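# Sort circuit boards by length into two green bins

## Task

Place every small circuit board in one of the two green bins, with all the long boards together in one bin and all the short boards together in the other, open the grippers to release at the end, and knock nothing off the table.

## Robot and tools

ROBOT. Two 6-joint arms, left_arm and right_arm, each with a parallel two-finger gripper. Both use one shared scene frame with its origin on the table top midway between the arms, +z up, +x pointing out over the table, and left_arm on the +y side. The names left and right refer to the arms, not to sides of a camera image. left_arm's base sits at (+0.041, +0.336, 0) m, turned about +10 degrees around z (quat_wxyz +0.996, 0, 0, +0.089). right_arm's base sits at (-0.026, -0.301, 0) m, turned about -7.5 degrees (quat_wxyz +0.998, 0, 0, -0.065). A gripper's fingers point along its own +z axis and close along its y axis. The reported hand point lies between the finger pads, roughly 1 cm short of the fingertips.

execute_actions. Argument actions is a list holding zero or one item. An empty list moves nothing and only returns the current state. A move item is {"rows": [...], "steps": n}, with 1 to 15 rows and steps from 1 to 15 (15 if omitted). Each step lasts 1/30 s and uses one row; when rows run out, the final row repeats. A wait item is {"steps": n} with n up to 300 and no rows; it commands nothing new and returns once n steps have elapsed since the previous result, counting your reply time. Optional pictures (true/false) decides whether camera images come back; by default they do. A refused call sends nothing to the robot.

ROW LAYOUT. Every row is one flat list of 14 numbers covering both arms, even if only one moves: left_arm waist, shoulder, elbow, wrist pitch, wrist yaw, wrist roll, opening, then the same seven for right_arm. The six joint values are absolute target angles in radians, in the same form the Joint positions line prints, not offsets. Stated ranges per arm: waist -2.618 to 3.054, shoulder 0.000 to 3.142, elbow 0.000 to 3.142, wrist pitch -1.571 to 1.571, wrist yaw -1.571 to 1.571, wrist roll -2.094 to 2.094. True ends may differ by up to 0.036 rad either way. A target more than 0.036 rad outside a range, and further out than the joint currently is, gets the call refused; a target beyond the real end is clipped there and the result reports "joint sent to its limit" (possibly about an earlier, still-running action). Missing that line does not prove more travel exists. Opening is an absolute command from -1 (closed) to +1 (fully open).

MOTION. Each step, a joint's sent target stays within a fixed lead of its measured angle: 0.202 rad waist, 0.258 shoulder, 0.238 elbow, 0.573 wrist pitch, 0.522 wrist yaw and roll. If targets would shift a gripper more than 70 mm from where it is measured, all that arm's targets are pulled back proportionally. So large moves take several calls. Between calls the arms keep heading for the last row sent until they all settle or a step is HELD; afterwards only a new action drives them further. Fingers still opening or closing keep going.

GRIPPING. grip_measured reports finger opening on the same -1..+1 scale you command; each gripper may read off by about 1 mm consistently. Away from the extremes, fingers go to where grip_measured would equal your number, so to hold a part command about 0.03 below its grip_measured (less for a lighter hold). Pad force tops out around 50 to 62 N, weaker on very thin parts under about 2 mm. Brief outside tugs on held parts or pushes on loose ones can happen.

RESULT LINES. The state line gives, per arm, end_effector_position (m) and end_effector_quat_wxyz in the scene frame; the position can be somewhat wrong, more so at full reach. Joint positions and Joint velocities list each arm's six joints (rad, rad/s) plus the finger pad gap (m, m/s; 0.094 m is fully open). "joint command not followed" means a clearance check altered or blocked some joint targets; the rest of the row still ran. HELD marks steps where your row was partly or wholly not sent. MOTOR HOT appears from 75 °C; OVER-TEMPERATURE FAULT means an arm was halted (at 90 °C for 10 s, and at 100 °C the arm goes limp and drops). Holding loads heats motors, even while you think.

CAMERAS. Four 504x504 images arrive in this order: cam_head_left, cam_head_right (fixed, above and behind the arms looking down at the table), cam_left_wrist, cam_right_wrist (mounted on each hand). Calibration data in OpenCV form is provided and may be slightly off.

zoom_image. Arguments camera (one of the four names) and region [x0, y0, x1, y1] in that camera's pixels from the top-left corner, at most 504 by 504. It gives a magnified look at the latest full image and moves nothing.

read_manual. Optional section, default "licences"; returns licence text only, no motion.

finished_scene. Argument scene, the current scene number.

AVOID. Dropping boards, pushing anything off the table, the two arms touching or pressing on each other, slamming into the table or bins, and holding loads so long that motors overheat.

Each tool is called after ">>>" by a JSON object that holds its "api" and its "payload", one argument or row to a line.

## Session

>>> {"api": "execute_actions", "payload": {
  "actions": []
}}

Scene clock: 0.00 s of 6800.00 s.
left_arm: end_effector_position=(+0.3296, +0.3537, +0.3623) grip_measured=+1.000 end_effector_quat_wxyz=(+0.445, -0.498, +0.640, -0.381) | right_arm: end_effector_position=(+0.3414, -0.0709, +0.3181) grip_measured=+1.000 end_effector_quat_wxyz=(-0.463, +0.714, -0.448, +0.274)
Joint positions: left_arm=[ 0.021  0.817  1.118 -0.629  0.234 -1.29   0.094] | right_arm=[ 0.735  1.346  1.293 -0.384  0.117 -1.49   0.094]
Joint velocities: left_arm=[-0.012 -0.012 -0.012  0.007 -0.037 -0.022  0.   ] | right_arm=[-0.002 -0.012  0.002 -0.051 -0.037 -0.007  0.   ]

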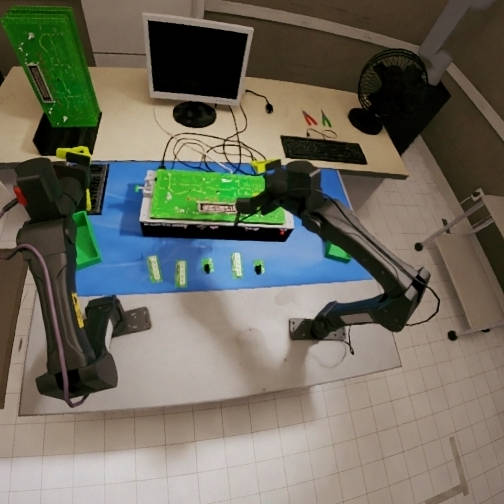

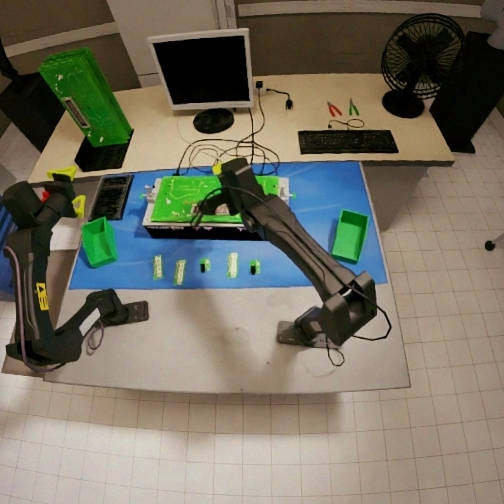

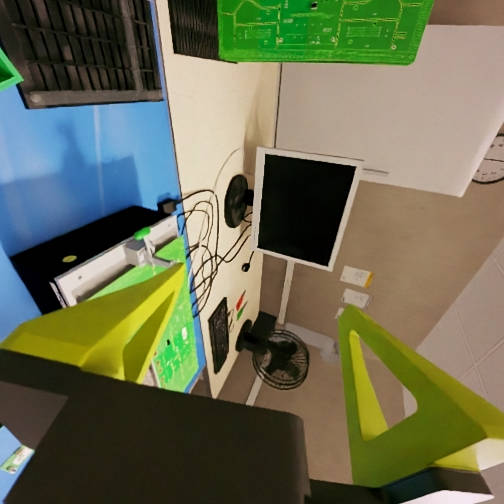

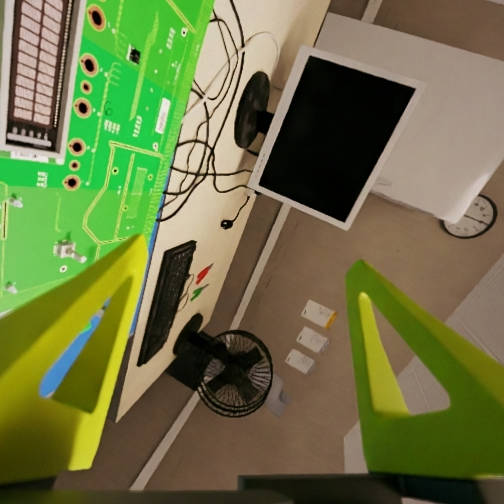

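>>> {"api": "zoom_image", "payload": {
  "camera": "cam_head_right",
  "region": [70, 190, 390, 310]
}}

>>> {"api": "zoom_image", "payload": {
  "camera": "cam_head_left",
  "region": [130, 240, 290, 300]
}}

Region (70, 190, 390, 310) of cam_head_right's 504x504 image, scaled by 1.575, with more detail than that image has; it fills the top 189 rows of this view, and the rest is white.

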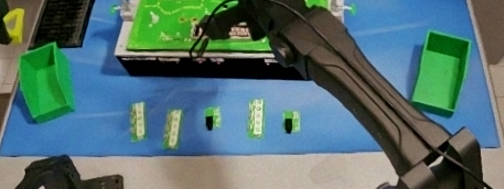

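Region (130, 240, 290, 300) of cam_head_left's 504x504 image, scaled by 3.150, with more detail than that image has; it fills the top 189 rows of this view, and the rest is white.

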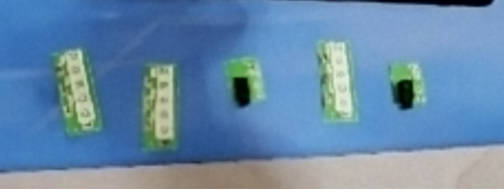

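>>> {"api": "execute_actions", "payload": {
  "actions": [
    {"rows":[[-0.608,1.286,0.953,-1.238,0,-0.43,1,0.806,1.6,1.365,-1.208,0,0.676,1]]}
  ],
  "pictures": false
}}

>>> {"api": "execute_actions", "payload": {
  "actions": [
    {"rows":[[-0.608,1.286,0.953,-1.238,0,-0.43,1,0.806,1.728,1.365,-1.208,0,0.676,1]]}
  ],
  "pictures": false
}}

>>> {"api": "execute_actions", "payload": {
  "actions": [
    {"steps":30}
  ]
}}

Scene clock: 6.20 s of 6800.00 s.
left_arm: end_effector_position=(+0.2570, +0.2440, +0.1025) grip_measured=+1.000 end_effector_quat_wxyz=(+0.050, -0.116, +0.991, -0.054) | right_arm: end_effector_position=(+0.2300, -0.1006, +0.1255) grip_measured=+1.000 end_effector_quat_wxyz=(+0.079, -0.487, +0.870, +0.005)
Joint positions: left_arm=[-0.551  1.299  0.961 -1.093  0.049 -0.608  0.094] | right_arm=[ 0.799  1.623  1.338 -1.127  0.016 -0.353  0.094]
Joint velocities: left_arm=[-1.502  0.374 -0.33  -0.872  0.022  1.136  0.   ] | right_arm=[ 0.017 -0.022  0.002 -0.491 -0.037  2.747  0.   ]
Steps of this call (steps 1 to 90: nothing new was sent; then 2.70 s passed at rest; steps 91 to 105: all 15 steps of this action). Readings (joint positions):
91: left_arm=[0.010 0.824 1.116 -0.644 0.220 -1.266] | right_arm=[0.738 1.358 1.301 -0.413 0.113 -1.455]
92: left_arm=[-0.013 0.837 1.115 -0.668 0.204 -1.233] | right_arm=[0.744 1.380 1.319 -0.455 0.106 -1.406]
94: left_arm=[-0.063 0.885 1.100 -0.725 0.179 -1.166] | right_arm=[0.760 1.441 1.336 -0.540 0.088 -1.305]
98: left_arm=[-0.180 1.028 1.053 -0.853 0.128 -1.004] | right_arm=[0.786 1.569 1.338 -0.801 0.052 -1.032]
105: the state above

Scene clock: 6.70 s of 6800.00 s.
left_arm: end_effector_position=(+0.2218, +0.2512, +0.0960) grip_measured=+1.000 end_effector_quat_wxyz=(-0.006, -0.005, +1.000, -0.006) | right_arm: end_effector_position=(+0.2186, -0.1073, +0.0915) grip_measured=+1.000 end_effector_quat_wxyz=(-0.003, -0.030, +1.000, -0.006)
Joint positions: left_arm=[-0.612  1.305  0.95  -1.221  0.015 -0.444  0.094] | right_arm=[ 0.799  1.745  1.351 -1.189  0.006  0.609  0.094]
Joint velocities: left_arm=[-0.007  0.002  0.012 -0.022  0.007  0.022  0.   ] | right_arm=[-0.022 -0.007 -0.002 -0.095 -0.081  0.491  0.   ]
Steps of this call (steps 1 to 15: all 15 steps of this action). Readings (joint positions):
1: left_arm=[-0.590 1.306 0.953 -1.122 0.049 -0.573] | right_arm=[0.799 1.633 1.341 -1.146 0.014 -0.255]
2: left_arm=[-0.607 1.306 0.950 -1.147 0.048 -0.545] | right_arm=[0.799 1.652 1.349 -1.160 0.013 -0.158]
4: left_arm=[-0.612 1.305 0.950 -1.180 0.038 -0.506] | right_arm=[0.799 1.700 1.351 -1.166 0.011 0.037]
8: left_arm=[-0.612 1.305 0.950 -1.208 0.023 -0.466] | right_arm=[0.799 1.745 1.351 -1.179 0.008 0.389]
15: the state above

Scene clock: 7.70 s of 6800.00 s.
left_arm: end_effector_position=(+0.2213, +0.2518, +0.0960) grip_measured=+1.000 end_effector_quat_wxyz=(-0.006, -0.002, +1.000, -0.004) | right_arm: end_effector_position=(+0.2182, -0.1073, +0.0915) grip_measured=+1.000 end_effector_quat_wxyz=(-0.004, -0.002, +1.000, -0.006)
Joint positions: left_arm=[-0.612  1.305  0.95  -1.224  0.013 -0.438  0.094] | right_arm=[ 0.799  1.745  1.351 -1.19   0.004  0.666  0.094]
Joint velocities: left_arm=[-0.002  0.002 -0.012  0.022  0.051  0.081  0.   ] | right_arm=[-0.002 -0.012 -0.002 -0.037 -0.037 -0.066  0.   ]
Steps of this call (steps 1 to 30: the robot went on to your last target). Readings (joint positions):
1: left_arm=[-0.612 1.305 0.950 -1.222 0.015 -0.442] | right_arm=[0.799 1.745 1.351 -1.189 0.005 0.620]
2: left_arm=[-0.612 1.305 0.950 -1.222 0.014 -0.441] | right_arm=[0.799 1.745 1.351 -1.189 0.005 0.630]
4: left_arm=[-0.612 1.305 0.950 -1.223 0.014 -0.440] | right_arm=[0.799 1.745 1.351 -1.190 0.005 0.643]
8: left_arm=[-0.612 1.305 0.950 -1.224 0.013 -0.439] | right_arm=[0.799 1.745 1.351 -1.190 0.005 0.657]
30: the state above
All arms were judged still, so your last target was given up. Only a new action makes them travel on or press farther. Fingers that are still opening or closing keep moving.
camera_calibration (this result's frames):
cam_left_wrist: T_world_to_cam=[[0.256318, -0.964726, -0.0600413, 0.200068], [-0.787362, -0.244418, 0.565969, 0.207579], [-0.56068, -0.0977938, -0.822237, 0.355794], [0, 0, 0, 1]] pos_world=[0.311645, 0.278542, 0.187076]
cam_right_wrist: T_world_to_cam=[[0.179677, -0.983376, 0.0262369, -0.148456], [-0.646321, -0.0979017, 0.756759, 0.0697663], [-0.74161, -0.15293, -0.653167, 0.307438], [0, 0, 0, 1]] pos_world=[0.299764, -0.0921417, 0.151907]

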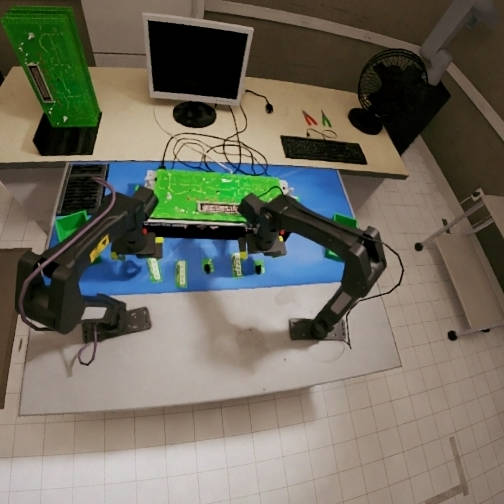

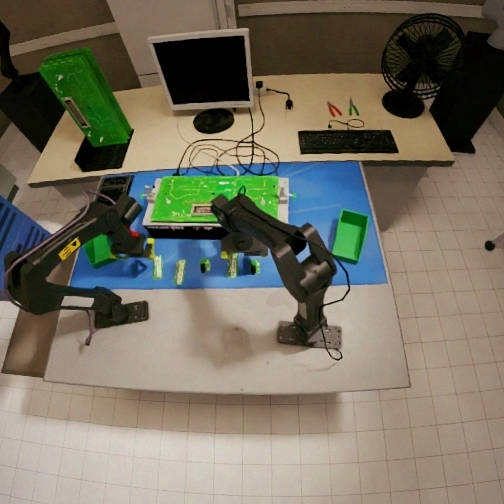

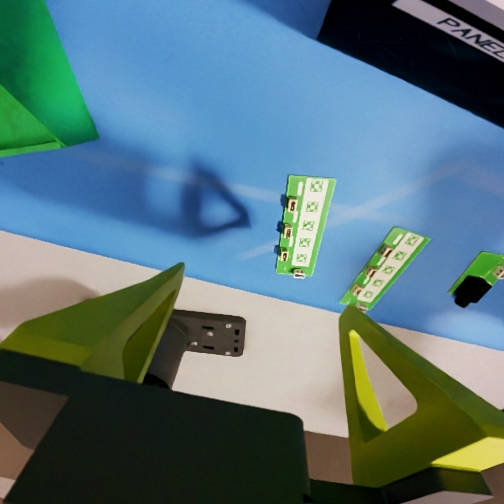

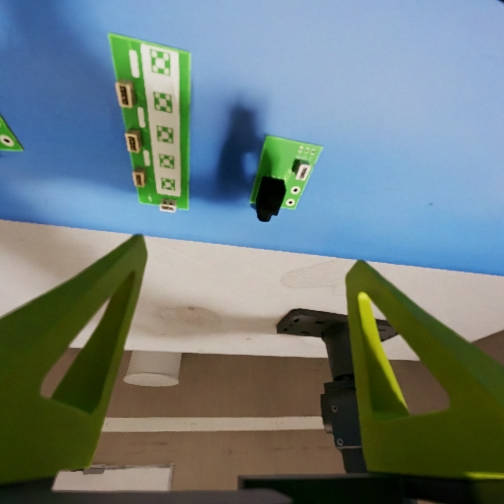

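>>> {"api": "execute_actions", "payload": {
  "actions": [
    {"rows":[[-0.765,1.414,0.763,-0.92,0,-0.83,0.3,0.746,1.718,1.087,-0.94,0,0.62,0.3]]}
  ],
  "pictures": false
}}

>>> {"api": "execute_actions", "payload": {
  "actions": [
    {"steps":15}
  ]
}}

Scene clock: 10.97 s of 6800.00 s.
left_arm: end_effector_position=(+0.2078, +0.2246, +0.0274) grip_measured=+0.303 end_effector_quat_wxyz=(-0.020, -0.111, +0.994, +0.009) | right_arm: end_effector_position=(+0.1989, -0.1394, +0.0264) grip_measured=+0.302 end_effector_quat_wxyz=(-0.027, +0.006, +0.999, -0.019)
Joint positions: left_arm=[-0.763  1.426  0.759 -0.947  0.013 -0.807  0.061] | right_arm=[ 0.749  1.737  1.069 -0.968  0.     0.631  0.061]
Joint velocities: left_arm=[ 0.002 -0.007 -0.007  0.051  0.007 -0.139  0.001] | right_arm=[ 0.007  0.002 -0.007  0.154 -0.007  0.007 -0.   ]
Steps of this call (steps 1 to 83: nothing new was sent; steps 84 to 98: all 15 steps of this action). Readings (joint positions):
84: left_arm=[-0.631 1.310 0.930 -1.191 0.003 -0.493] | right_arm=[0.795 1.736 1.316 -1.146 0.002 0.660]
85: left_arm=[-0.675 1.323 0.892 -1.128 -0.001 -0.559] | right_arm=[0.786 1.718 1.249 -1.080 0.000 0.654]
87: left_arm=[-0.746 1.382 0.816 -1.046 0.008 -0.652] | right_arm=[0.761 1.718 1.137 -1.036 0.000 0.645]
91: left_arm=[-0.763 1.426 0.759 -0.996 0.013 -0.753] | right_arm=[0.749 1.739 1.069 -1.018 0.000 0.636]
98: the state above

Scene clock: 11.47 s of 6800.00 s.
left_arm: end_effector_position=(+0.2099, +0.2232, +0.0273) grip_measured=+0.303 end_effector_quat_wxyz=(-0.016, -0.118, +0.993, +0.006) | right_arm: end_effector_position=(+0.2009, -0.1380, +0.0263) grip_measured=+0.302 end_effector_quat_wxyz=(-0.023, +0.006, +1.000, -0.016)
Joint positions: left_arm=[-0.763  1.426  0.759 -0.937  0.013 -0.821  0.061] | right_arm=[ 0.749  1.737  1.069 -0.959  0.     0.63   0.061]
Joint velocities: left_arm=[-0.012  0.007 -0.007 -0.007 -0.022 -0.037  0.   ] | right_arm=[-0.007  0.002 -0.007  0.007 -0.022  0.007 -0.   ]
Steps of this call (steps 1 to 15: the robot went on to your last target). Readings (joint positions):
1: left_arm=[-0.763 1.426 0.759 -0.945 0.013 -0.810] | right_arm=[0.749 1.737 1.069 -0.966 0.000 0.631]
2: left_arm=[-0.763 1.426 0.759 -0.943 0.013 -0.812] | right_arm=[0.749 1.737 1.069 -0.964 0.000 0.631]
4: left_arm=[-0.763 1.426 0.759 -0.941 0.013 -0.816] | right_arm=[0.749 1.737 1.069 -0.962 0.000 0.630]
8: left_arm=[-0.763 1.426 0.759 -0.938 0.013 -0.819] | right_arm=[0.749 1.737 1.069 -0.960 0.000 0.630]
15: the state above
camera_calibration (this result's frames):
cam_left_wrist: T_world_to_cam=[[0.469071, -0.878852, -0.0871335, 0.108193], [-0.696768, -0.428891, 0.57495, 0.252441], [-0.542666, -0.20898, -0.813536, 0.310888], [0, 0, 0, 1]] pos_world=[0.293851, 0.268325, 0.117205]
cam_right_wrist: T_world_to_cam=[[0.166495, -0.985206, 0.0405899, -0.171747], [-0.618956, -0.0723794, 0.782083, 0.102345], [-0.767576, -0.155336, -0.621851, 0.251366], [0, 0, 0, 1]] pos_world=[0.284884, -0.122752, 0.0832404]

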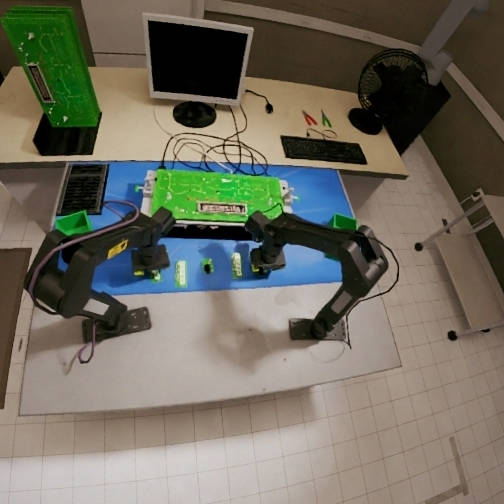

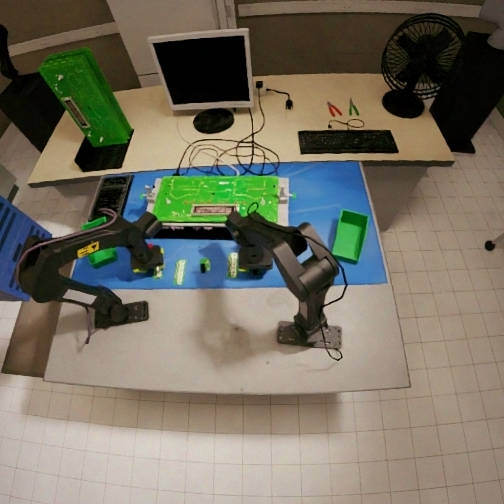

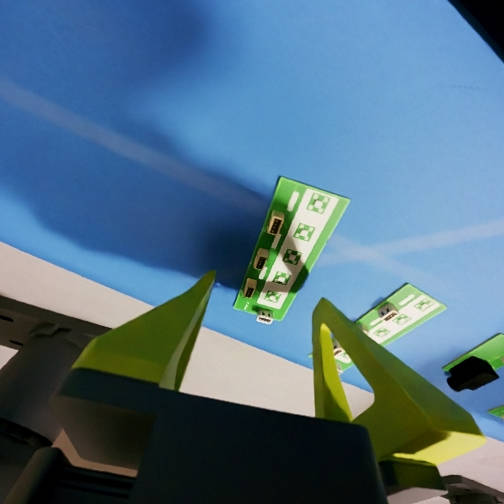

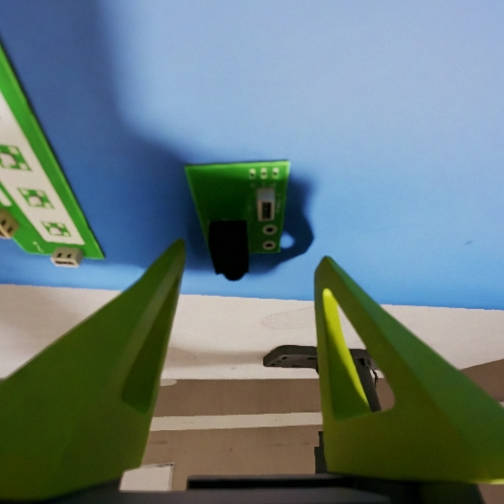

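>>> {"api": "execute_actions", "payload": {
  "actions": [
    {"rows":[[-0.771,1.414,0.763,-0.885,0,-0.84,0.3,0.741,1.718,1.087,-0.885,0,0.40,0.3],[-0.771,1.414,0.763,-0.885,0,-0.84,0.3,0.741,1.718,1.087,-0.885,0,0.40,0.3],[-0.771,1.414,0.763,-0.885,0,-0.84,0.3,0.741,1.718,1.087,-0.885,0,0.40,0.3],[-0.771,1.414,0.763,-0.885,0,-0.84,0.3,0.741,1.718,1.087,-0.885,0,0.40,0.3],[-0.771,1.414,0.763,-0.86,0,-0.84,0.3,0.741,1.718,1.087,-0.86,0,0.40,0.3],[-0.771,1.414,0.763,-0.84,0,-0.84,0.3,0.741,1.718,1.087,-0.85,0,0.40,0.3],[-0.771,1.425,0.75,-0.82,0,-0.84,0.3,0.741,1.723,1.07,-0.83,0,0.40,0.3],[-0.771,1.435,0.74,-0.808,0,-0.84,0.3,0.741,1.728,1.06,-0.818,0,0.40,0.3],[-0.771,1.445,0.73,-0.808,0,-0.84,0.3,0.741,1.732,1.05,-0.818,0,0.40,0.3],[-0.771,1.45,0.72,-0.808,0,-0.84,0.3,0.741,1.735,1.037,-0.818,0,0.40,0.3]]}
  ],
  "pictures": false
}}

>>> {"api": "execute_actions", "payload": {
  "actions": [
    {"steps":10}
  ]
}}

Scene clock: 15.10 s of 6800.00 s.
left_arm: end_effector_position=(+0.2243, +0.2137, +0.0200) grip_measured=+0.303 end_effector_quat_wxyz=(+0.010, -0.123, +0.992, -0.017) | right_arm: end_effector_position=(+0.2152, -0.1278, +0.0196) grip_measured=+0.302 end_effector_quat_wxyz=(+0.012, -0.100, +0.995, +0.007)
Joint positions: left_arm=[-0.763  1.439  0.739 -0.833  0.013 -0.832  0.061] | right_arm=[ 0.749  1.737  1.042 -0.848  0.     0.418  0.061]
Joint velocities: left_arm=[ 0.002  0.022 -0.066  0.081 -0.007  0.095 -0.001] | right_arm=[-0.002 -0.007 -0.051  0.051  0.051 -0.095 -0.001]
Steps of this call (steps 1 to 15: the robot went on to your last target; steps 16 to 90: nothing new was sent; then 0.13 s passed at rest; steps 91 to 105: all 15 steps of this action). Readings (joint positions):
91: left_arm=[-0.763 1.426 0.759 -0.934 0.013 -0.823] | right_arm=[0.749 1.737 1.069 -0.954 0.000 0.598]
92: left_arm=[-0.763 1.426 0.759 -0.929 0.013 -0.825] | right_arm=[0.749 1.737 1.069 -0.946 0.000 0.560]
94: left_arm=[-0.763 1.426 0.759 -0.917 0.013 -0.827] | right_arm=[0.749 1.737 1.069 -0.929 0.000 0.506]
98: left_arm=[-0.763 1.426 0.759 -0.880 0.013 -0.830] | right_arm=[0.749 1.737 1.069 -0.890 0.000 0.449]
105: the state above

Scene clock: 15.43 s of 6800.00 s.
left_arm: end_effector_position=(+0.2251, +0.2132, +0.0194) grip_measured=+0.303 end_effector_quat_wxyz=(+0.012, -0.123, +0.992, -0.019) | right_arm: end_effector_position=(+0.2169, -0.1265, +0.0196) grip_measured=+0.302 end_effector_quat_wxyz=(+0.016, -0.104, +0.994, +0.009)
Joint positions: left_arm=[-0.763  1.44   0.736 -0.825  0.013 -0.832  0.061] | right_arm=[ 0.749  1.737  1.041 -0.839  0.     0.411  0.061]
Joint velocities: left_arm=[-0.002 -0.022 -0.007 -0.066  0.066 -0.037  0.001] | right_arm=[-0.012  0.002  0.007 -0.007  0.051 -0.081  0.   ]
Steps of this call (steps 1 to 10: the robot went on to your last target). Readings (joint positions):
1: left_arm=[-0.763 1.440 0.737 -0.832 0.013 -0.832] | right_arm=[0.749 1.737 1.041 -0.847 0.000 0.416]
2: left_arm=[-0.763 1.440 0.736 -0.832 0.013 -0.832] | right_arm=[0.749 1.737 1.041 -0.846 0.000 0.415]
4: left_arm=[-0.763 1.440 0.736 -0.829 0.013 -0.832] | right_arm=[0.749 1.737 1.041 -0.843 0.000 0.413]
8: left_arm=[-0.763 1.440 0.736 -0.826 0.013 -0.832] | right_arm=[0.749 1.737 1.041 -0.840 0.000 0.411]
10: the state above
camera_calibration (this result's frames):
cam_left_wrist: T_world_to_cam=[[0.482151, -0.87582, -0.0216765, 0.0866754], [-0.72687, -0.413719, 0.548175, 0.267326], [-0.489071, -0.248547, -0.836083, 0.307401], [0, 0, 0, 1]] pos_world=[0.302861, 0.262913, 0.11235]
cam_right_wrist: T_world_to_cam=[[0.375468, -0.926801, 0.00795087, -0.200192], [-0.638504, -0.252435, 0.727042, 0.10087], [-0.671816, -0.278057, -0.686547, 0.226273], [0, 0, 0, 1]] pos_world=[0.291585, -0.0971582, 0.083602]

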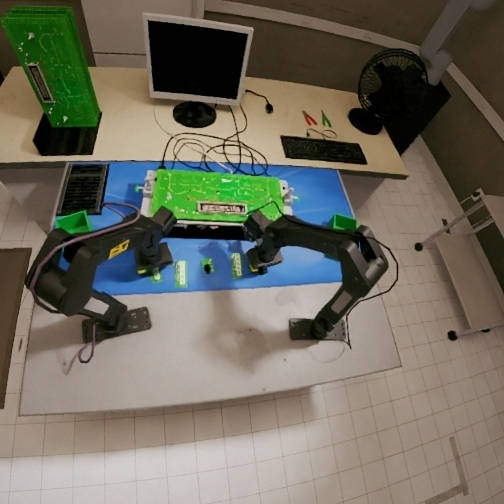

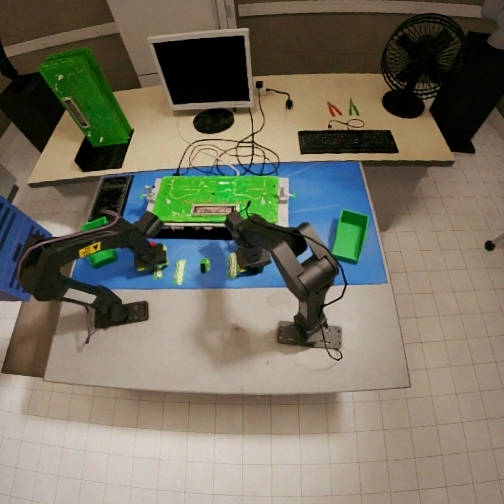

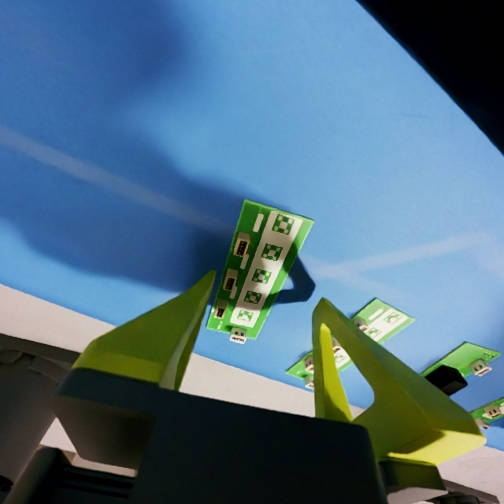

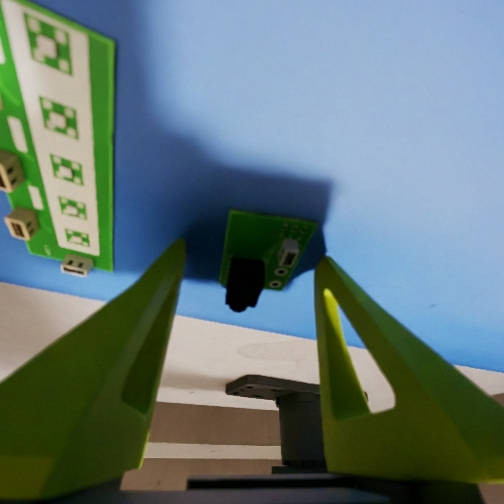

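Friction deadband. Push further.

>>> {"api": "execute_actions", "payload": {
  "actions": [
    {"rows":[[-0.771,1.474,0.698,-0.808,0,-0.84,0.3,0.73,1.757,1.013,-0.818,0,0.40,0.3]]}
  ]
}}

Scene clock: 16.33 s of 6800.00 s.
left_arm: end_effector_position=(+0.2211, +0.2159, +0.0125) grip_measured=+0.302 end_effector_quat_wxyz=(+0.003, -0.123, +0.992, -0.010) | right_arm: end_effector_position=(+0.2170, -0.1281, +0.0168) grip_measured=+0.302 end_effector_quat_wxyz=(+0.014, -0.102, +0.995, +0.009)
Joint positions: left_arm=[-0.764  1.458  0.722 -0.816  0.011 -0.833  0.061] | right_arm=[ 0.743  1.741  1.034 -0.83  -0.003  0.409  0.061]
Joint velocities: left_arm=[-0.037 -0.007 -0.002  0.007  0.081  0.007  0.   ] | right_arm=[-0.027 -0.012  0.017 -0.037  0.022  0.007  0.001]
Steps of this call (steps 1 to 12: the robot went on to your last target; steps 13 to 27: all 15 steps of this action). Readings (joint positions):
13: left_arm=[-0.763 1.442 0.735 -0.823 0.013 -0.833] | right_arm=[0.748 1.739 1.039 -0.836 0.000 0.410]
14: left_arm=[-0.763 1.447 0.731 -0.820 0.013 -0.833] | right_arm=[0.746 1.740 1.035 -0.833 0.000 0.410]
16: left_arm=[-0.763 1.458 0.723 -0.819 0.013 -0.833] | right_arm=[0.743 1.741 1.034 -0.830 -0.003 0.409]
20: left_arm=[-0.764 1.458 0.722 -0.816 0.012 -0.833] | right_arm=[0.743 1.741 1.034 -0.830 -0.003 0.409]
27: the state above
camera_calibration (this result's frames):
cam_left_wrist: T_world_to_cam=[[0.480909, -0.8757, -0.0433203, 0.0913568], [-0.716746, -0.421113, 0.555822, 0.268524], [-0.504976, -0.236251, -0.830172, 0.301164], [0, 0, 0, 1]] pos_world=[0.30061, 0.26423, 0.104723]
cam_right_wrist: T_world_to_cam=[[0.37133, -0.928482, 0.00593388, -0.200959], [-0.637172, -0.250167, 0.728991, 0.102503], [-0.675371, -0.274477, -0.684497, 0.225176], [0, 0, 0, 1]] pos_world=[0.292012, -0.0991382, 0.0806012]

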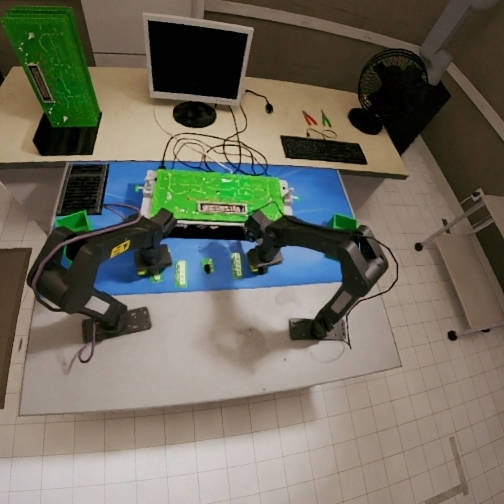

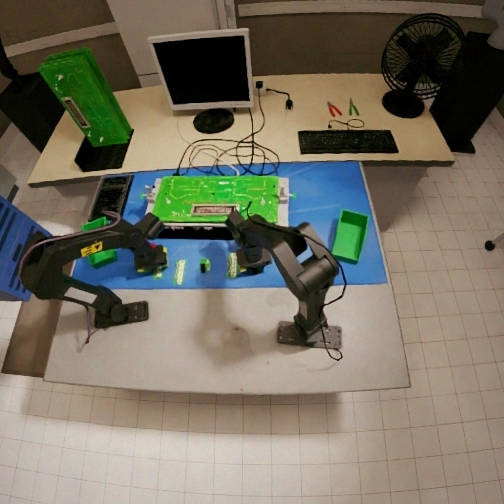

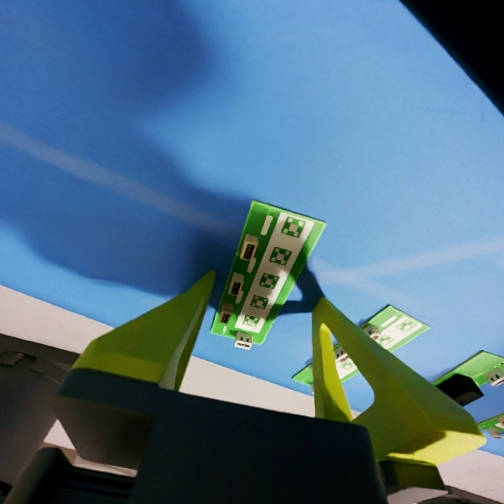

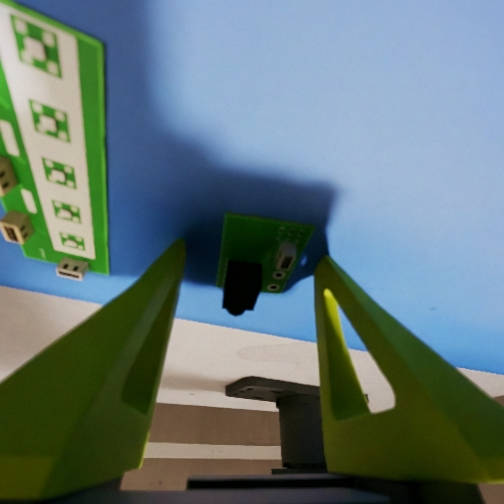

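Both touching the table. Close.

>>> {"api": "execute_actions", "payload": {
  "actions": [
    {"rows":[[-0.771,1.468,0.708,-0.808,0,-0.84,0.1,0.73,1.747,1.025,-0.818,0,0.40,0.1],[-0.771,1.468,0.708,-0.808,0,-0.84,0.0,0.73,1.747,1.025,-0.818,0,0.40,0.0],[-0.771,1.468,0.708,-0.808,0,-0.84,-0.1,0.73,1.747,1.025,-0.818,0,0.40,-0.1],[-0.771,1.468,0.708,-0.808,0,-0.84,-0.2,0.73,1.747,1.025,-0.818,0,0.40,-0.2],[-0.771,1.468,0.708,-0.808,0,-0.84,-0.3,0.73,1.747,1.025,-0.818,0,0.40,-0.3],[-0.771,1.468,0.708,-0.808,0,-0.84,-0.4,0.73,1.747,1.025,-0.818,0,0.40,-0.4],[-0.771,1.468,0.708,-0.808,0,-0.84,-0.5,0.73,1.747,1.025,-0.818,0,0.40,-0.5]]}
  ],
  "pictures": false
}}

Scene clock: 18.03 s of 6800.00 s.
left_arm: end_effector_position=(+0.2211, +0.2165, +0.0125) grip_measured=-0.355 end_effector_quat_wxyz=(+0.004, -0.123, +0.992, -0.009) | right_arm: end_effector_position=(+0.2182, -0.1300, +0.0168) grip_measured=-0.373 end_effector_quat_wxyz=(+0.015, -0.099, +0.995, +0.008)
Joint positions: left_arm=[-0.764  1.458  0.722 -0.818  0.008 -0.833  0.03 ] | right_arm=[ 0.738  1.741  1.034 -0.83   0.001  0.409  0.029]
Joint velocities: left_arm=[-0.017  0.012 -0.002  0.007 -0.081  0.037 -0.   ] | right_arm=[-0.007 -0.012 -0.007  0.007 -0.051 -0.007  0.   ]
Steps of this call (steps 1 to 15: the robot went on to your last target; steps 16 to 36: nothing new was sent; steps 37 to 51: all 15 steps of this action). Readings (joint positions):
37: left_arm=[-0.764 1.458 0.722 -0.818 0.009 -0.833] | right_arm=[0.743 1.741 1.034 -0.830 0.001 0.409]
38: left_arm=[-0.764 1.458 0.722 -0.818 0.009 -0.833] | right_arm=[0.741 1.741 1.034 -0.830 0.001 0.409]
40: left_arm=[-0.764 1.458 0.722 -0.818 0.008 -0.833] | right_arm=[0.738 1.741 1.034 -0.830 0.001 0.409]
44: left_arm=[-0.764 1.458 0.722 -0.818 0.008 -0.833] | right_arm=[0.738 1.741 1.034 -0.830 0.001 0.409]
51: the state above

>>> {"api": "execute_actions", "payload": {
  "actions": [
    {"rows":[[-0.771,1.44,0.75,-0.9,0,-0.84,-0.4,0.73,1.73,1.08,-0.92,0,0.40,-0.42],[-0.771,1.42,0.79,-0.97,0,-0.84,-0.4,0.73,1.72,1.12,-0.99,0,0.40,-0.42],[-0.771,1.40,0.83,-1.05,0,-0.84,-0.4,0.73,1.71,1.16,-1.05,0,0.40,-0.42],[-0.771,1.38,0.87,-1.12,0,-0.84,-0.4,0.73,1.70,1.20,-1.1,0,0.40,-0.42],[-0.771,1.36,0.91,-1.18,0,-0.84,-0.4,0.73,1.69,1.24,-1.15,0,0.40,-0.42],[-0.771,1.34,0.95,-1.24,0,-0.84,-0.4,0.73,1.68,1.28,-1.2,0,0.40,-0.42],[-0.771,1.32,1.0,-1.3,0,-0.84,-0.4,0.73,1.67,1.33,-1.25,0,0.40,-0.42],[-0.771,1.3,1.07,-1.34,0,-0.84,-0.4,0.73,1.66,1.4,-1.3,0,0.40,-0.42]]}
  ],
  "pictures": false
}}

>>> {"api": "execute_actions", "payload": {
  "actions": [
    {"rows":[[-0.1,1.45,1.27,-1.36,0,-0.2,-0.4,0.1,1.82,1.68,-1.4,0,0,-0.42]]}
  ],
  "pictures": false
}}

>>> {"api": "execute_actions", "payload": {
  "actions": [
    {"rows":[[0.314,1.68,1.46,-1.335,0,0.3,-0.4,-0.335,2.03,1.93,-1.45,0,-0.4,-0.42]]}
  ],
  "pictures": false
}}

>>> {"api": "execute_actions", "payload": {
  "actions": [
    {"steps":10}
  ]
}}

Scene clock: 21.27 s of 6800.00 s.
left_arm: end_effector_position=(+0.2233, +0.2150, +0.1278) grip_measured=-0.355 end_effector_quat_wxyz=(+0.025, -0.123, +0.992, -0.027) | right_arm: end_effector_position=(+0.2298, -0.1205, +0.1273) grip_measured=-0.373 end_effector_quat_wxyz=(+0.029, -0.100, +0.994, +0.021)
Joint positions: left_arm=[-0.764  1.298  1.068 -1.268  0.009 -0.833  0.03 ] | right_arm=[ 0.737  1.66   1.394 -1.235 -0.008  0.406  0.029]
Joint velocities: left_arm=[ 0.007  0.002 -0.017 -0.491  0.007  0.022 -0.   ] | right_arm=[-0.007  0.012 -0.007 -0.374  0.125 -0.022  0.   ]
Steps of this call (steps 1 to 15: the robot went on to your last target; steps 16 to 82: nothing new was sent; steps 83 to 97: all 15 steps of this action). Readings (joint positions):
83: left_arm=[-0.764 1.458 0.724 -0.823 0.008 -0.833] | right_arm=[0.738 1.741 1.039 -0.838 0.001 0.409]
84: left_arm=[-0.764 1.458 0.730 -0.842 0.008 -0.833] | right_arm=[0.738 1.741 1.050 -0.861 0.001 0.409]
86: left_arm=[-0.764 1.445 0.768 -0.926 0.009 -0.833] | right_arm=[0.738 1.741 1.100 -0.940 0.001 0.409]
90: left_arm=[-0.764 1.369 0.933 -1.125 0.009 -0.833] | right_arm=[0.737 1.722 1.257 -1.131 -0.010 0.406]
97: the state above

Scene clock: 21.77 s of 6800.00 s.
left_arm: end_effector_position=(+0.2881, +0.3593, +0.1412) grip_measured=-0.355 end_effector_quat_wxyz=(+0.013, -0.159, +0.987, +0.000) | right_arm: end_effector_position=(+0.3186, -0.2890, +0.1423) grip_measured=-0.418 end_effector_quat_wxyz=(+0.011, -0.014, +0.999, +0.040)
Joint positions: left_arm=[-0.092  1.455  1.25  -1.339 -0.003 -0.234  0.03 ] | right_arm=[ 0.12   1.832  1.657 -1.377 -0.08  -0.037  0.027]
Joint velocities: left_arm=[-0.042 -0.017 -0.022 -0.022  0.051  0.125 -0.001] | right_arm=[-0.628 -0.002  0.012 -0.007  0.637  0.168 -0.002]
Steps of this call (steps 1 to 15: all 15 steps of this action). Readings (joint positions):
1: left_arm=[-0.738 1.317 1.094 -1.305 0.022 -0.759] | right_arm=[0.716 1.685 1.428 -1.283 -0.018 0.349]
2: left_arm=[-0.676 1.358 1.147 -1.341 0.028 -0.659] | right_arm=[0.675 1.730 1.498 -1.333 -0.026 0.285]
4: left_arm=[-0.535 1.426 1.228 -1.327 0.025 -0.495] | right_arm=[0.559 1.802 1.607 -1.333 -0.025 0.191]
8: left_arm=[-0.245 1.455 1.250 -1.316 0.018 -0.323] | right_arm=[0.304 1.832 1.653 -1.334 -0.079 0.047]
15: the state above

Scene clock: 22.27 s of 6800.00 s.
left_arm: end_effector_position=(+0.3061, +0.4828, +0.1268) grip_measured=-0.355 end_effector_quat_wxyz=(-0.006, -0.113, +0.994, +0.001) | right_arm: end_effector_position=(+0.3201, -0.4863, +0.1276) grip_measured=-0.418 end_effector_quat_wxyz=(-0.002, +0.060, +0.998, -0.004)
Joint positions: left_arm=[ 0.319  1.698  1.437 -1.321 -0.006  0.271  0.03 ] | right_arm=[-0.36   2.051  1.903 -1.424  0.009 -0.371  0.027]
Joint velocities: left_arm=[-0.046 -0.017 -0.007 -0.051  0.022  0.081  0.001] | right_arm=[ 0.271 -0.002  0.017  0.007 -0.007 -0.11  -0.   ]
Steps of this call (steps 1 to 15: all 15 steps of this action). Readings (joint positions):
1: left_arm=[-0.071 1.479 1.276 -1.363 0.009 -0.164] | right_arm=[0.090 1.853 1.687 -1.404 -0.070 -0.075]
2: left_arm=[-0.024 1.528 1.332 -1.385 0.017 -0.082] | right_arm=[0.053 1.892 1.749 -1.430 -0.066 -0.122]
4: left_arm=[0.100 1.625 1.416 -1.352 0.019 0.051] | right_arm=[-0.042 1.968 1.845 -1.421 -0.056 -0.200]
8: left_arm=[0.318 1.699 1.437 -1.313 -0.001 0.192] | right_arm=[-0.260 2.042 1.893 -1.410 -0.031 -0.302]
15: the state above

Scene clock: 22.60 s of 6800.00 s.
left_arm: end_effector_position=(+0.3059, +0.4823, +0.1268) grip_measured=-0.355 end_effector_quat_wxyz=(-0.007, -0.103, +0.995, -0.000) | right_arm: end_effector_position=(+0.3233, -0.4765, +0.1277) grip_measured=-0.418 end_effector_quat_wxyz=(-0.005, +0.039, +0.999, -0.001)
Joint positions: left_arm=[ 0.319  1.698  1.437 -1.323 -0.005  0.29   0.03 ] | right_arm=[-0.336  2.051  1.904 -1.431  0.005 -0.388  0.027]
Joint velocities: left_arm=[-0.007 -0.017 -0.007  0.081 -0.022 -0.007  0.   ] | right_arm=[-0.007  0.002 -0.002 -0.022 -0.007 -0.037  0.   ]
Steps of this call (steps 1 to 10: the robot went on to your last target). Readings (joint positions):
1: left_arm=[0.319 1.698 1.437 -1.321 -0.005 0.276] | right_arm=[-0.352 2.051 1.904 -1.425 0.009 -0.374]
2: left_arm=[0.319 1.698 1.437 -1.322 -0.005 0.279] | right_arm=[-0.345 2.051 1.904 -1.427 0.008 -0.378]
4: left_arm=[0.319 1.698 1.437 -1.323 -0.005 0.284] | right_arm=[-0.337 2.051 1.904 -1.429 0.006 -0.382]
8: left_arm=[0.319 1.698 1.437 -1.323 -0.005 0.289] | right_arm=[-0.336 2.051 1.904 -1.431 0.005 -0.387]
10: the state above
camera_calibration (this result's frames):
cam_left_wrist: T_world_to_cam=[[0.444121, -0.893271, -0.0694473, 0.311864], [-0.720489, -0.402139, 0.56496, 0.368774], [-0.53259, -0.200874, -0.82219, 0.492111], [0, 0, 0, 1]] pos_world=[0.389286, 0.52573, 0.217924]
cam_right_wrist: T_world_to_cam=[[0.0988408, -0.99497, 0.0163054, -0.50945], [-0.651954, -0.0523688, 0.756448, 0.0977164], [-0.751789, -0.0853983, -0.653851, 0.388121], [0, 0, 0, 1]] pos_world=[0.405846, -0.468625, 0.188162]

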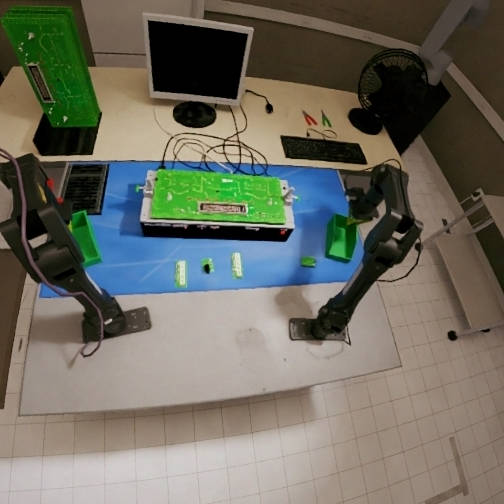

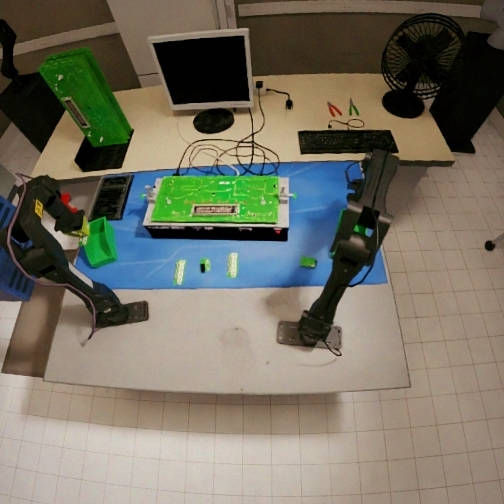

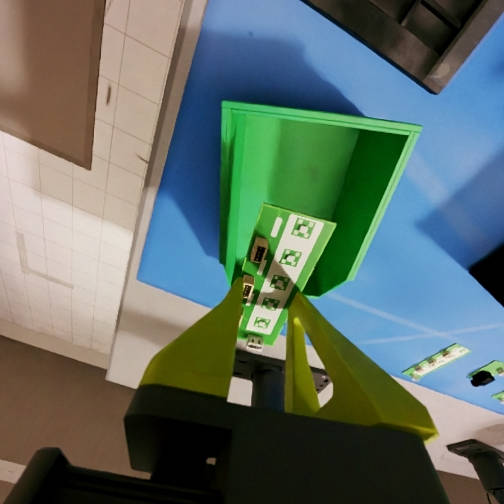

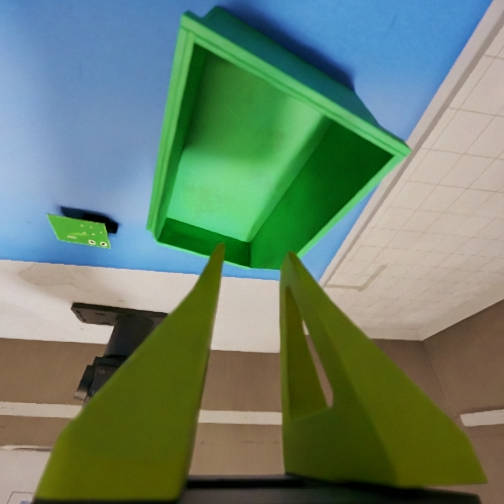

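>>> {"api": "execute_actions", "payload": {
  "actions": [
    {"rows":[[0.262,1.68,1.46,-1.3,0,0.07,-0.4,0.085,1.7,1.5,-1.35,0,-1.6,0.5],[0.262,1.68,1.46,-1.3,0,0.07,-0.4,0.085,1.7,1.5,-1.35,0,-1.6,0.5],[0.262,1.68,1.46,-1.3,0,0.07,-0.4,0.085,1.7,1.5,-1.35,0,-1.6,0.5],[0.262,1.68,1.46,-1.25,0,0.07,-0.4,0.085,1.7,1.5,-1.35,0,-1.6,0.5],[0.262,1.69,1.42,-1.2,0,0.07,-0.4,0.085,1.7,1.5,-1.35,0,-1.6,0.5],[0.262,1.69,1.38,-1.15,0,0.07,-0.4,0.085,1.7,1.5,-1.35,0,-1.6,0.5],[0.262,1.70,1.34,-1.1,0,0.07,-0.4,0.085,1.6,1.3,-1.25,0,-1.6,0.5],[0.262,1.70,1.30,-1.06,0,0.07,-0.4,0.085,1.6,1.3,-1.25,0,-1.6,0.5],[0.262,1.71,1.26,-1.02,0,0.07,-0.4,0.085,1.6,1.3,-1.2,0,-1.6,0.5],[0.262,1.72,1.22,-0.99,0,0.07,-0.4,0.085,1.48,1.08,-1.14,0,-1.6,0.5],[0.262,1.73,1.18,-0.97,0,0.07,-0.4,0.085,1.48,1.08,-1.14,0,-1.6,0.5],[0.262,1.735,1.155,-0.97,0,0.07,-0.4,0.085,1.48,1.08,-1.14,0,-1.6,0.5]]}
  ],
  "pictures": false
}}

>>> {"api": "execute_actions", "payload": {
  "actions": [
    {"steps":15}
  ]
}}

Scene clock: 26.53 s of 6800.00 s.
left_arm: end_effector_position=(+0.3027, +0.4614, +0.0483) grip_measured=-0.355 end_effector_quat_wxyz=(-0.024, -0.177, +0.984, -0.006) | right_arm: end_effector_position=(+0.2050, -0.3073, +0.0889) grip_measured=+0.498 end_effector_quat_wxyz=(+0.024, +0.656, -0.754, -0.026)
Joint positions: left_arm=[ 0.262  1.738  1.164 -1.047 -0.002  0.086  0.03 ] | right_arm=[ 0.094  1.497  1.076 -1.22  -0.005 -1.468  0.07 ]
Joint velocities: left_arm=[-0.017  0.252 -0.344  0.095  0.037 -0.081 -0.001] | right_arm=[-0.046  0.007 -0.31   0.242  0.081 -0.857 -0.   ]
Steps of this call (steps 1 to 30: the robot went on to your last target; steps 31 to 90: nothing new was sent; then 0.43 s passed at rest; steps 91 to 105: all 15 steps of this action). Readings (joint positions):
91: left_arm=[0.313 1.698 1.437 -1.323 -0.007 0.261] | right_arm=[-0.324 2.027 1.868 -1.402 0.012 -0.444]
92: left_arm=[0.302 1.698 1.437 -1.323 -0.007 0.224] | right_arm=[-0.301 1.983 1.799 -1.373 0.019 -0.514]
94: left_arm=[0.277 1.698 1.437 -1.319 -0.006 0.171] | right_arm=[-0.214 1.882 1.669 -1.363 0.020 -0.656]
98: left_arm=[0.262 1.696 1.392 -1.210 -0.002 0.116] | right_arm=[0.038 1.682 1.434 -1.304 0.008 -1.021]
105: the state above

Scene clock: 27.03 s of 6800.00 s.
left_arm: end_effector_position=(+0.3107, +0.4652, +0.0431) grip_measured=-0.355 end_effector_quat_wxyz=(-0.008, -0.180, +0.984, -0.001) | right_arm: end_effector_position=(+0.2194, -0.3087, +0.0869) grip_measured=+0.498 end_effector_quat_wxyz=(+0.003, +0.699, -0.715, -0.005)
Joint positions: left_arm=[ 0.262  1.746  1.153 -0.994 -0.002  0.078  0.03 ] | right_arm=[ 0.093  1.497  1.071 -1.156 -0.002 -1.586  0.07 ]
Joint velocities: left_arm=[ 0.007 -0.017 -0.007 -0.007 -0.051 -0.081 -0.001] | right_arm=[-0.017 -0.017 -0.017 -0.022 -0.022 -0.007 -0.001]
Steps of this call (steps 1 to 15: the robot went on to your last target). Readings (joint positions):
1: left_arm=[0.262 1.744 1.156 -1.042 -0.002 0.084] | right_arm=[0.093 1.497 1.071 -1.213 -0.003 -1.492]
2: left_arm=[0.262 1.746 1.153 -1.037 -0.002 0.083] | right_arm=[0.093 1.497 1.071 -1.205 -0.003 -1.512]
4: left_arm=[0.262 1.746 1.153 -1.022 -0.002 0.081] | right_arm=[0.093 1.497 1.071 -1.184 -0.003 -1.540]
8: left_arm=[0.262 1.746 1.153 -1.002 -0.002 0.079] | right_arm=[0.093 1.497 1.071 -1.165 -0.002 -1.570]
15: the state above
camera_calibration (this result's frames):
cam_left_wrist: T_world_to_cam=[[0.577475, -0.81347, -0.0692018, 0.210045], [-0.648592, -0.508601, 0.566262, 0.439819], [-0.495833, -0.282118, -0.821315, 0.448792], [0, 0, 0, 1]] pos_world=[0.386493, 0.521171, 0.134082]
cam_right_wrist: T_world_to_cam=[[0.988112, 0.153614, 0.00605421, -0.171188], [0.0974921, -0.656588, 0.747922, -0.280539], [0.118867, -0.738441, -0.663759, -0.0940509], [0, 0, 0, 1]] pos_world=[0.207683, -0.227353, 0.14843]

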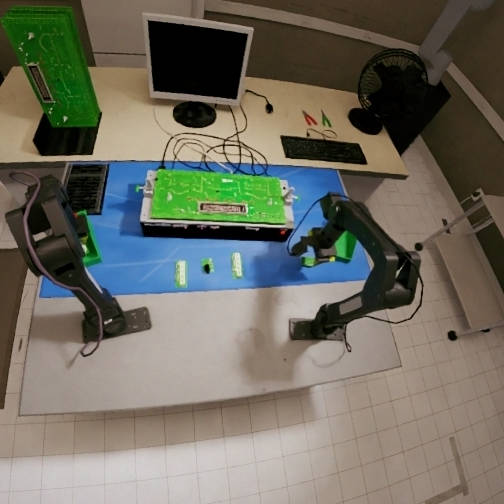

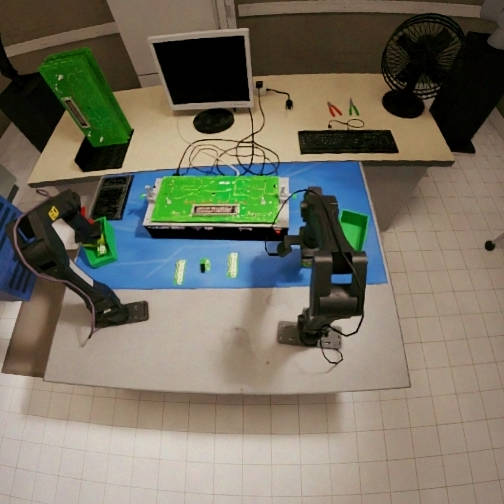

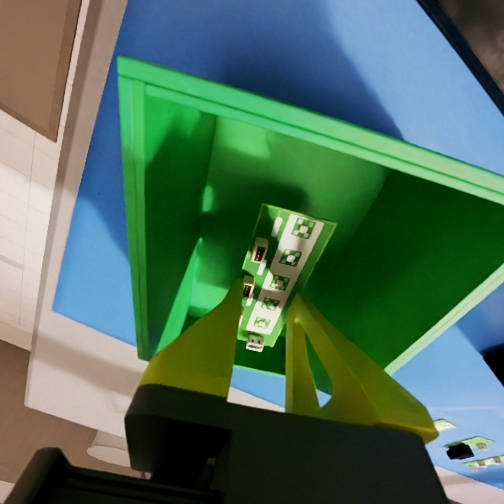

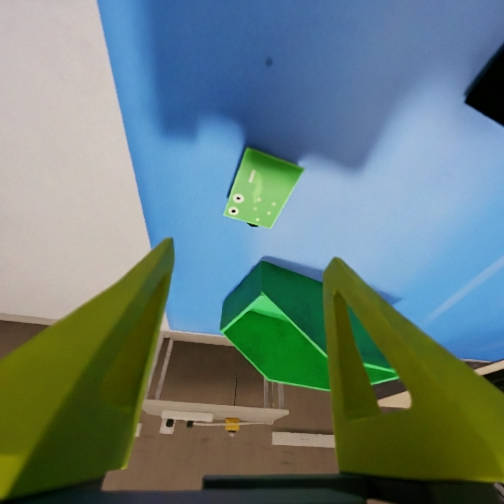

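>>> {"api": "execute_actions", "payload": {
  "actions": [
    {"rows":[[0.262,1.74,1.13,-0.92,0,0.07,-0.4,0.06,1.5,1.07,-1.08,0,-1.43,0.3],[0.262,1.745,1.11,-0.91,0,0.07,-0.4,0.06,1.51,1.06,-1.04,0,-1.43,0.3],[0.262,1.75,1.10,-0.90,0,0.07,-0.4,0.06,1.52,1.04,-1.0,0,-1.43,0.3],[0.262,1.75,1.09,-0.90,0,0.07,-0.4,0.06,1.53,1.02,-0.96,0,-1.43,0.3],[0.262,1.75,1.09,-0.90,0,0.07,-0.4,0.06,1.54,1.0,-0.92,0,-1.43,0.3],[0.262,1.75,1.09,-0.90,0,0.07,-0.4,0.06,1.55,0.98,-0.89,0,-1.43,0.3],[0.262,1.75,1.09,-0.90,0,0.07,-0.4,0.06,1.56,0.96,-0.86,0,-1.43,0.3],[0.262,1.75,1.09,-0.90,0,0.07,-0.4,0.06,1.57,0.94,-0.845,0,-1.43,0.3],[0.262,1.75,1.09,-0.90,0,0.07,-0.4,0.06,1.58,0.92,-0.845,0,-1.43,0.3],[0.262,1.75,1.09,-0.90,0,0.07,-0.4,0.06,1.59,0.91,-0.845,0,-1.43,0.3],[0.262,1.75,1.09,-0.90,0,0.07,-0.4,0.06,1.6,0.9,-0.845,0,-1.43,0.3],[0.262,1.75,1.09,-0.90,0,0.07,0.0,0.06,1.6,0.9,-0.845,0,-1.43,0.3]]}
  ],
  "pictures": false
}}

>>> {"api": "execute_actions", "payload": {
  "actions": [
    {"steps":10}
  ]
}}

Scene clock: 30.03 s of 6800.00 s.
left_arm: end_effector_position=(+0.3107, +0.4651, +0.0314) grip_measured=-0.005 end_effector_quat_wxyz=(+0.001, -0.181, +0.984, +0.001) | right_arm: end_effector_position=(+0.2207, -0.3151, +0.0201) grip_measured=+0.302 end_effector_quat_wxyz=(+0.010, +0.638, -0.770, -0.010)
Joint positions: left_arm=[ 0.262  1.746  1.104 -0.926 -0.002  0.078  0.047] | right_arm=[ 0.068  1.605  0.896 -0.889 -0.001 -1.446  0.061]
Joint velocities: left_arm=[-0.002  0.002 -0.002  0.051 -0.022 -0.051  0.004] | right_arm=[-0.012 -0.002 -0.012  0.051 -0.066  0.022  0.002]
Steps of this call (steps 1 to 15: the robot went on to your last target; steps 16 to 75: nothing new was sent; steps 76 to 90: all 15 steps of this action). Readings (joint positions):
76: left_arm=[0.262 1.746 1.153 -0.988 -0.002 0.078] | right_arm=[0.090 1.497 1.071 -1.150 -0.003 -1.568]
77: left_arm=[0.262 1.746 1.148 -0.976 -0.002 0.078] | right_arm=[0.084 1.498 1.071 -1.138 -0.003 -1.543]
79: left_arm=[0.262 1.746 1.132 -0.950 -0.002 0.078] | right_arm=[0.072 1.502 1.059 -1.087 -0.002 -1.506]
83: left_arm=[0.262 1.746 1.105 -0.938 -0.002 0.078] | right_arm=[0.068 1.541 0.988 -0.962 -0.001 -1.466]
90: the state above

Scene clock: 30.37 s of 6800.00 s.
left_arm: end_effector_position=(+0.3110, +0.4654, +0.0314) grip_measured=-0.003 end_effector_quat_wxyz=(+0.002, -0.181, +0.983, +0.002) | right_arm: end_effector_position=(+0.2273, -0.3155, +0.0200) grip_measured=+0.302 end_effector_quat_wxyz=(+0.000, +0.636, -0.772, -0.001)
Joint positions: left_arm=[ 0.262  1.746  1.104 -0.924 -0.002  0.077  0.047] | right_arm=[ 0.068  1.605  0.896 -0.862 -0.001 -1.44   0.061]
Joint velocities: left_arm=[-0.007  0.002  0.002 -0.022 -0.022  0.037 -0.   ] | right_arm=[-0.012  0.002  0.007  0.007 -0.051  0.051  0.001]
Steps of this call (steps 1 to 10: the robot went on to your last target). Readings (joint positions):
1: left_arm=[0.262 1.746 1.104 -0.925 -0.002 0.078] | right_arm=[0.068 1.605 0.896 -0.886 -0.001 -1.444]
2: left_arm=[0.262 1.746 1.104 -0.925 -0.002 0.078] | right_arm=[0.068 1.605 0.896 -0.879 -0.001 -1.443]
4: left_arm=[0.262 1.746 1.104 -0.925 -0.002 0.078] | right_arm=[0.068 1.605 0.896 -0.872 -0.001 -1.442]
8: left_arm=[0.262 1.746 1.104 -0.924 -0.002 0.077] | right_arm=[0.068 1.605 0.896 -0.864 -0.001 -1.441]
10: the state above
camera_calibration (this result's frames):
cam_left_wrist: T_world_to_cam=[[0.579606, -0.812213, -0.0660869, 0.207903], [-0.65793, -0.514271, 0.550139, 0.452744], [-0.480817, -0.275383, -0.832454, 0.431949], [0, 0, 0, 1]] pos_world=[0.385061, 0.520646, 0.124245]
cam_right_wrist: T_world_to_cam=[[0.999755, -0.0158669, 0.0154477, -0.233884], [-0.0220806, -0.661166, 0.749915, -0.210028], [-0.00168533, -0.750072, -0.661354, -0.120749], [0, 0, 0, 1]] pos_world=[0.228986, -0.233145, 0.081258]

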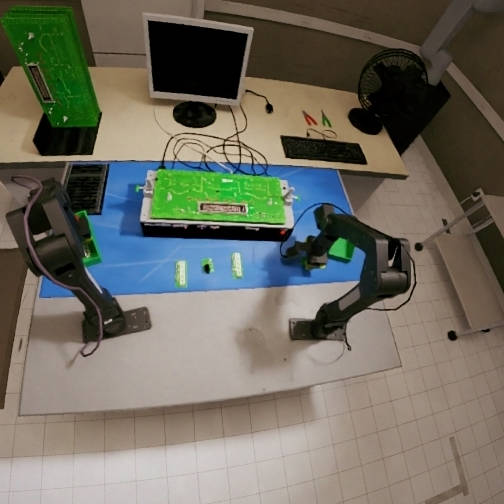

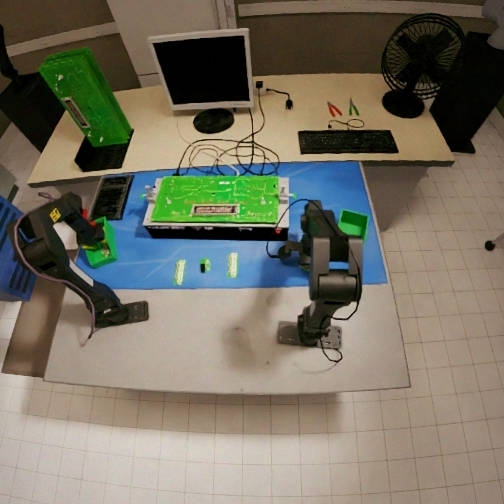

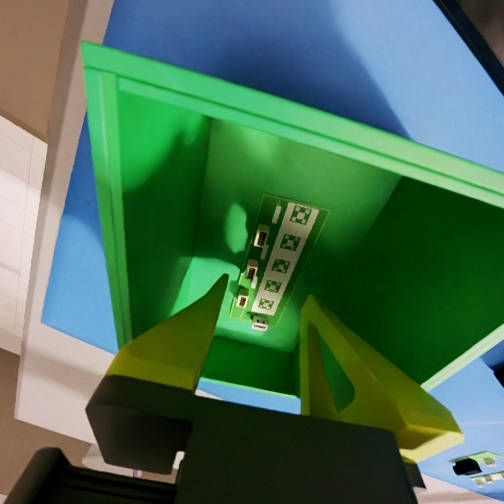

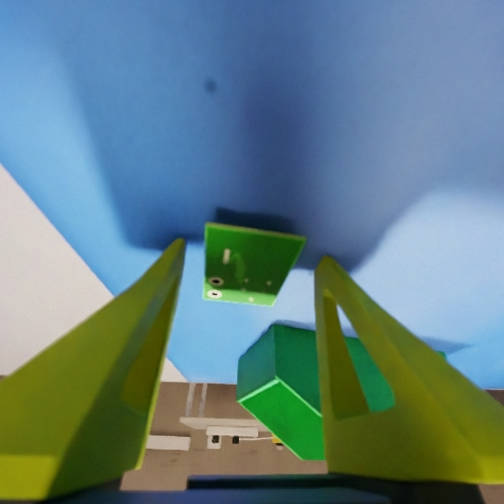

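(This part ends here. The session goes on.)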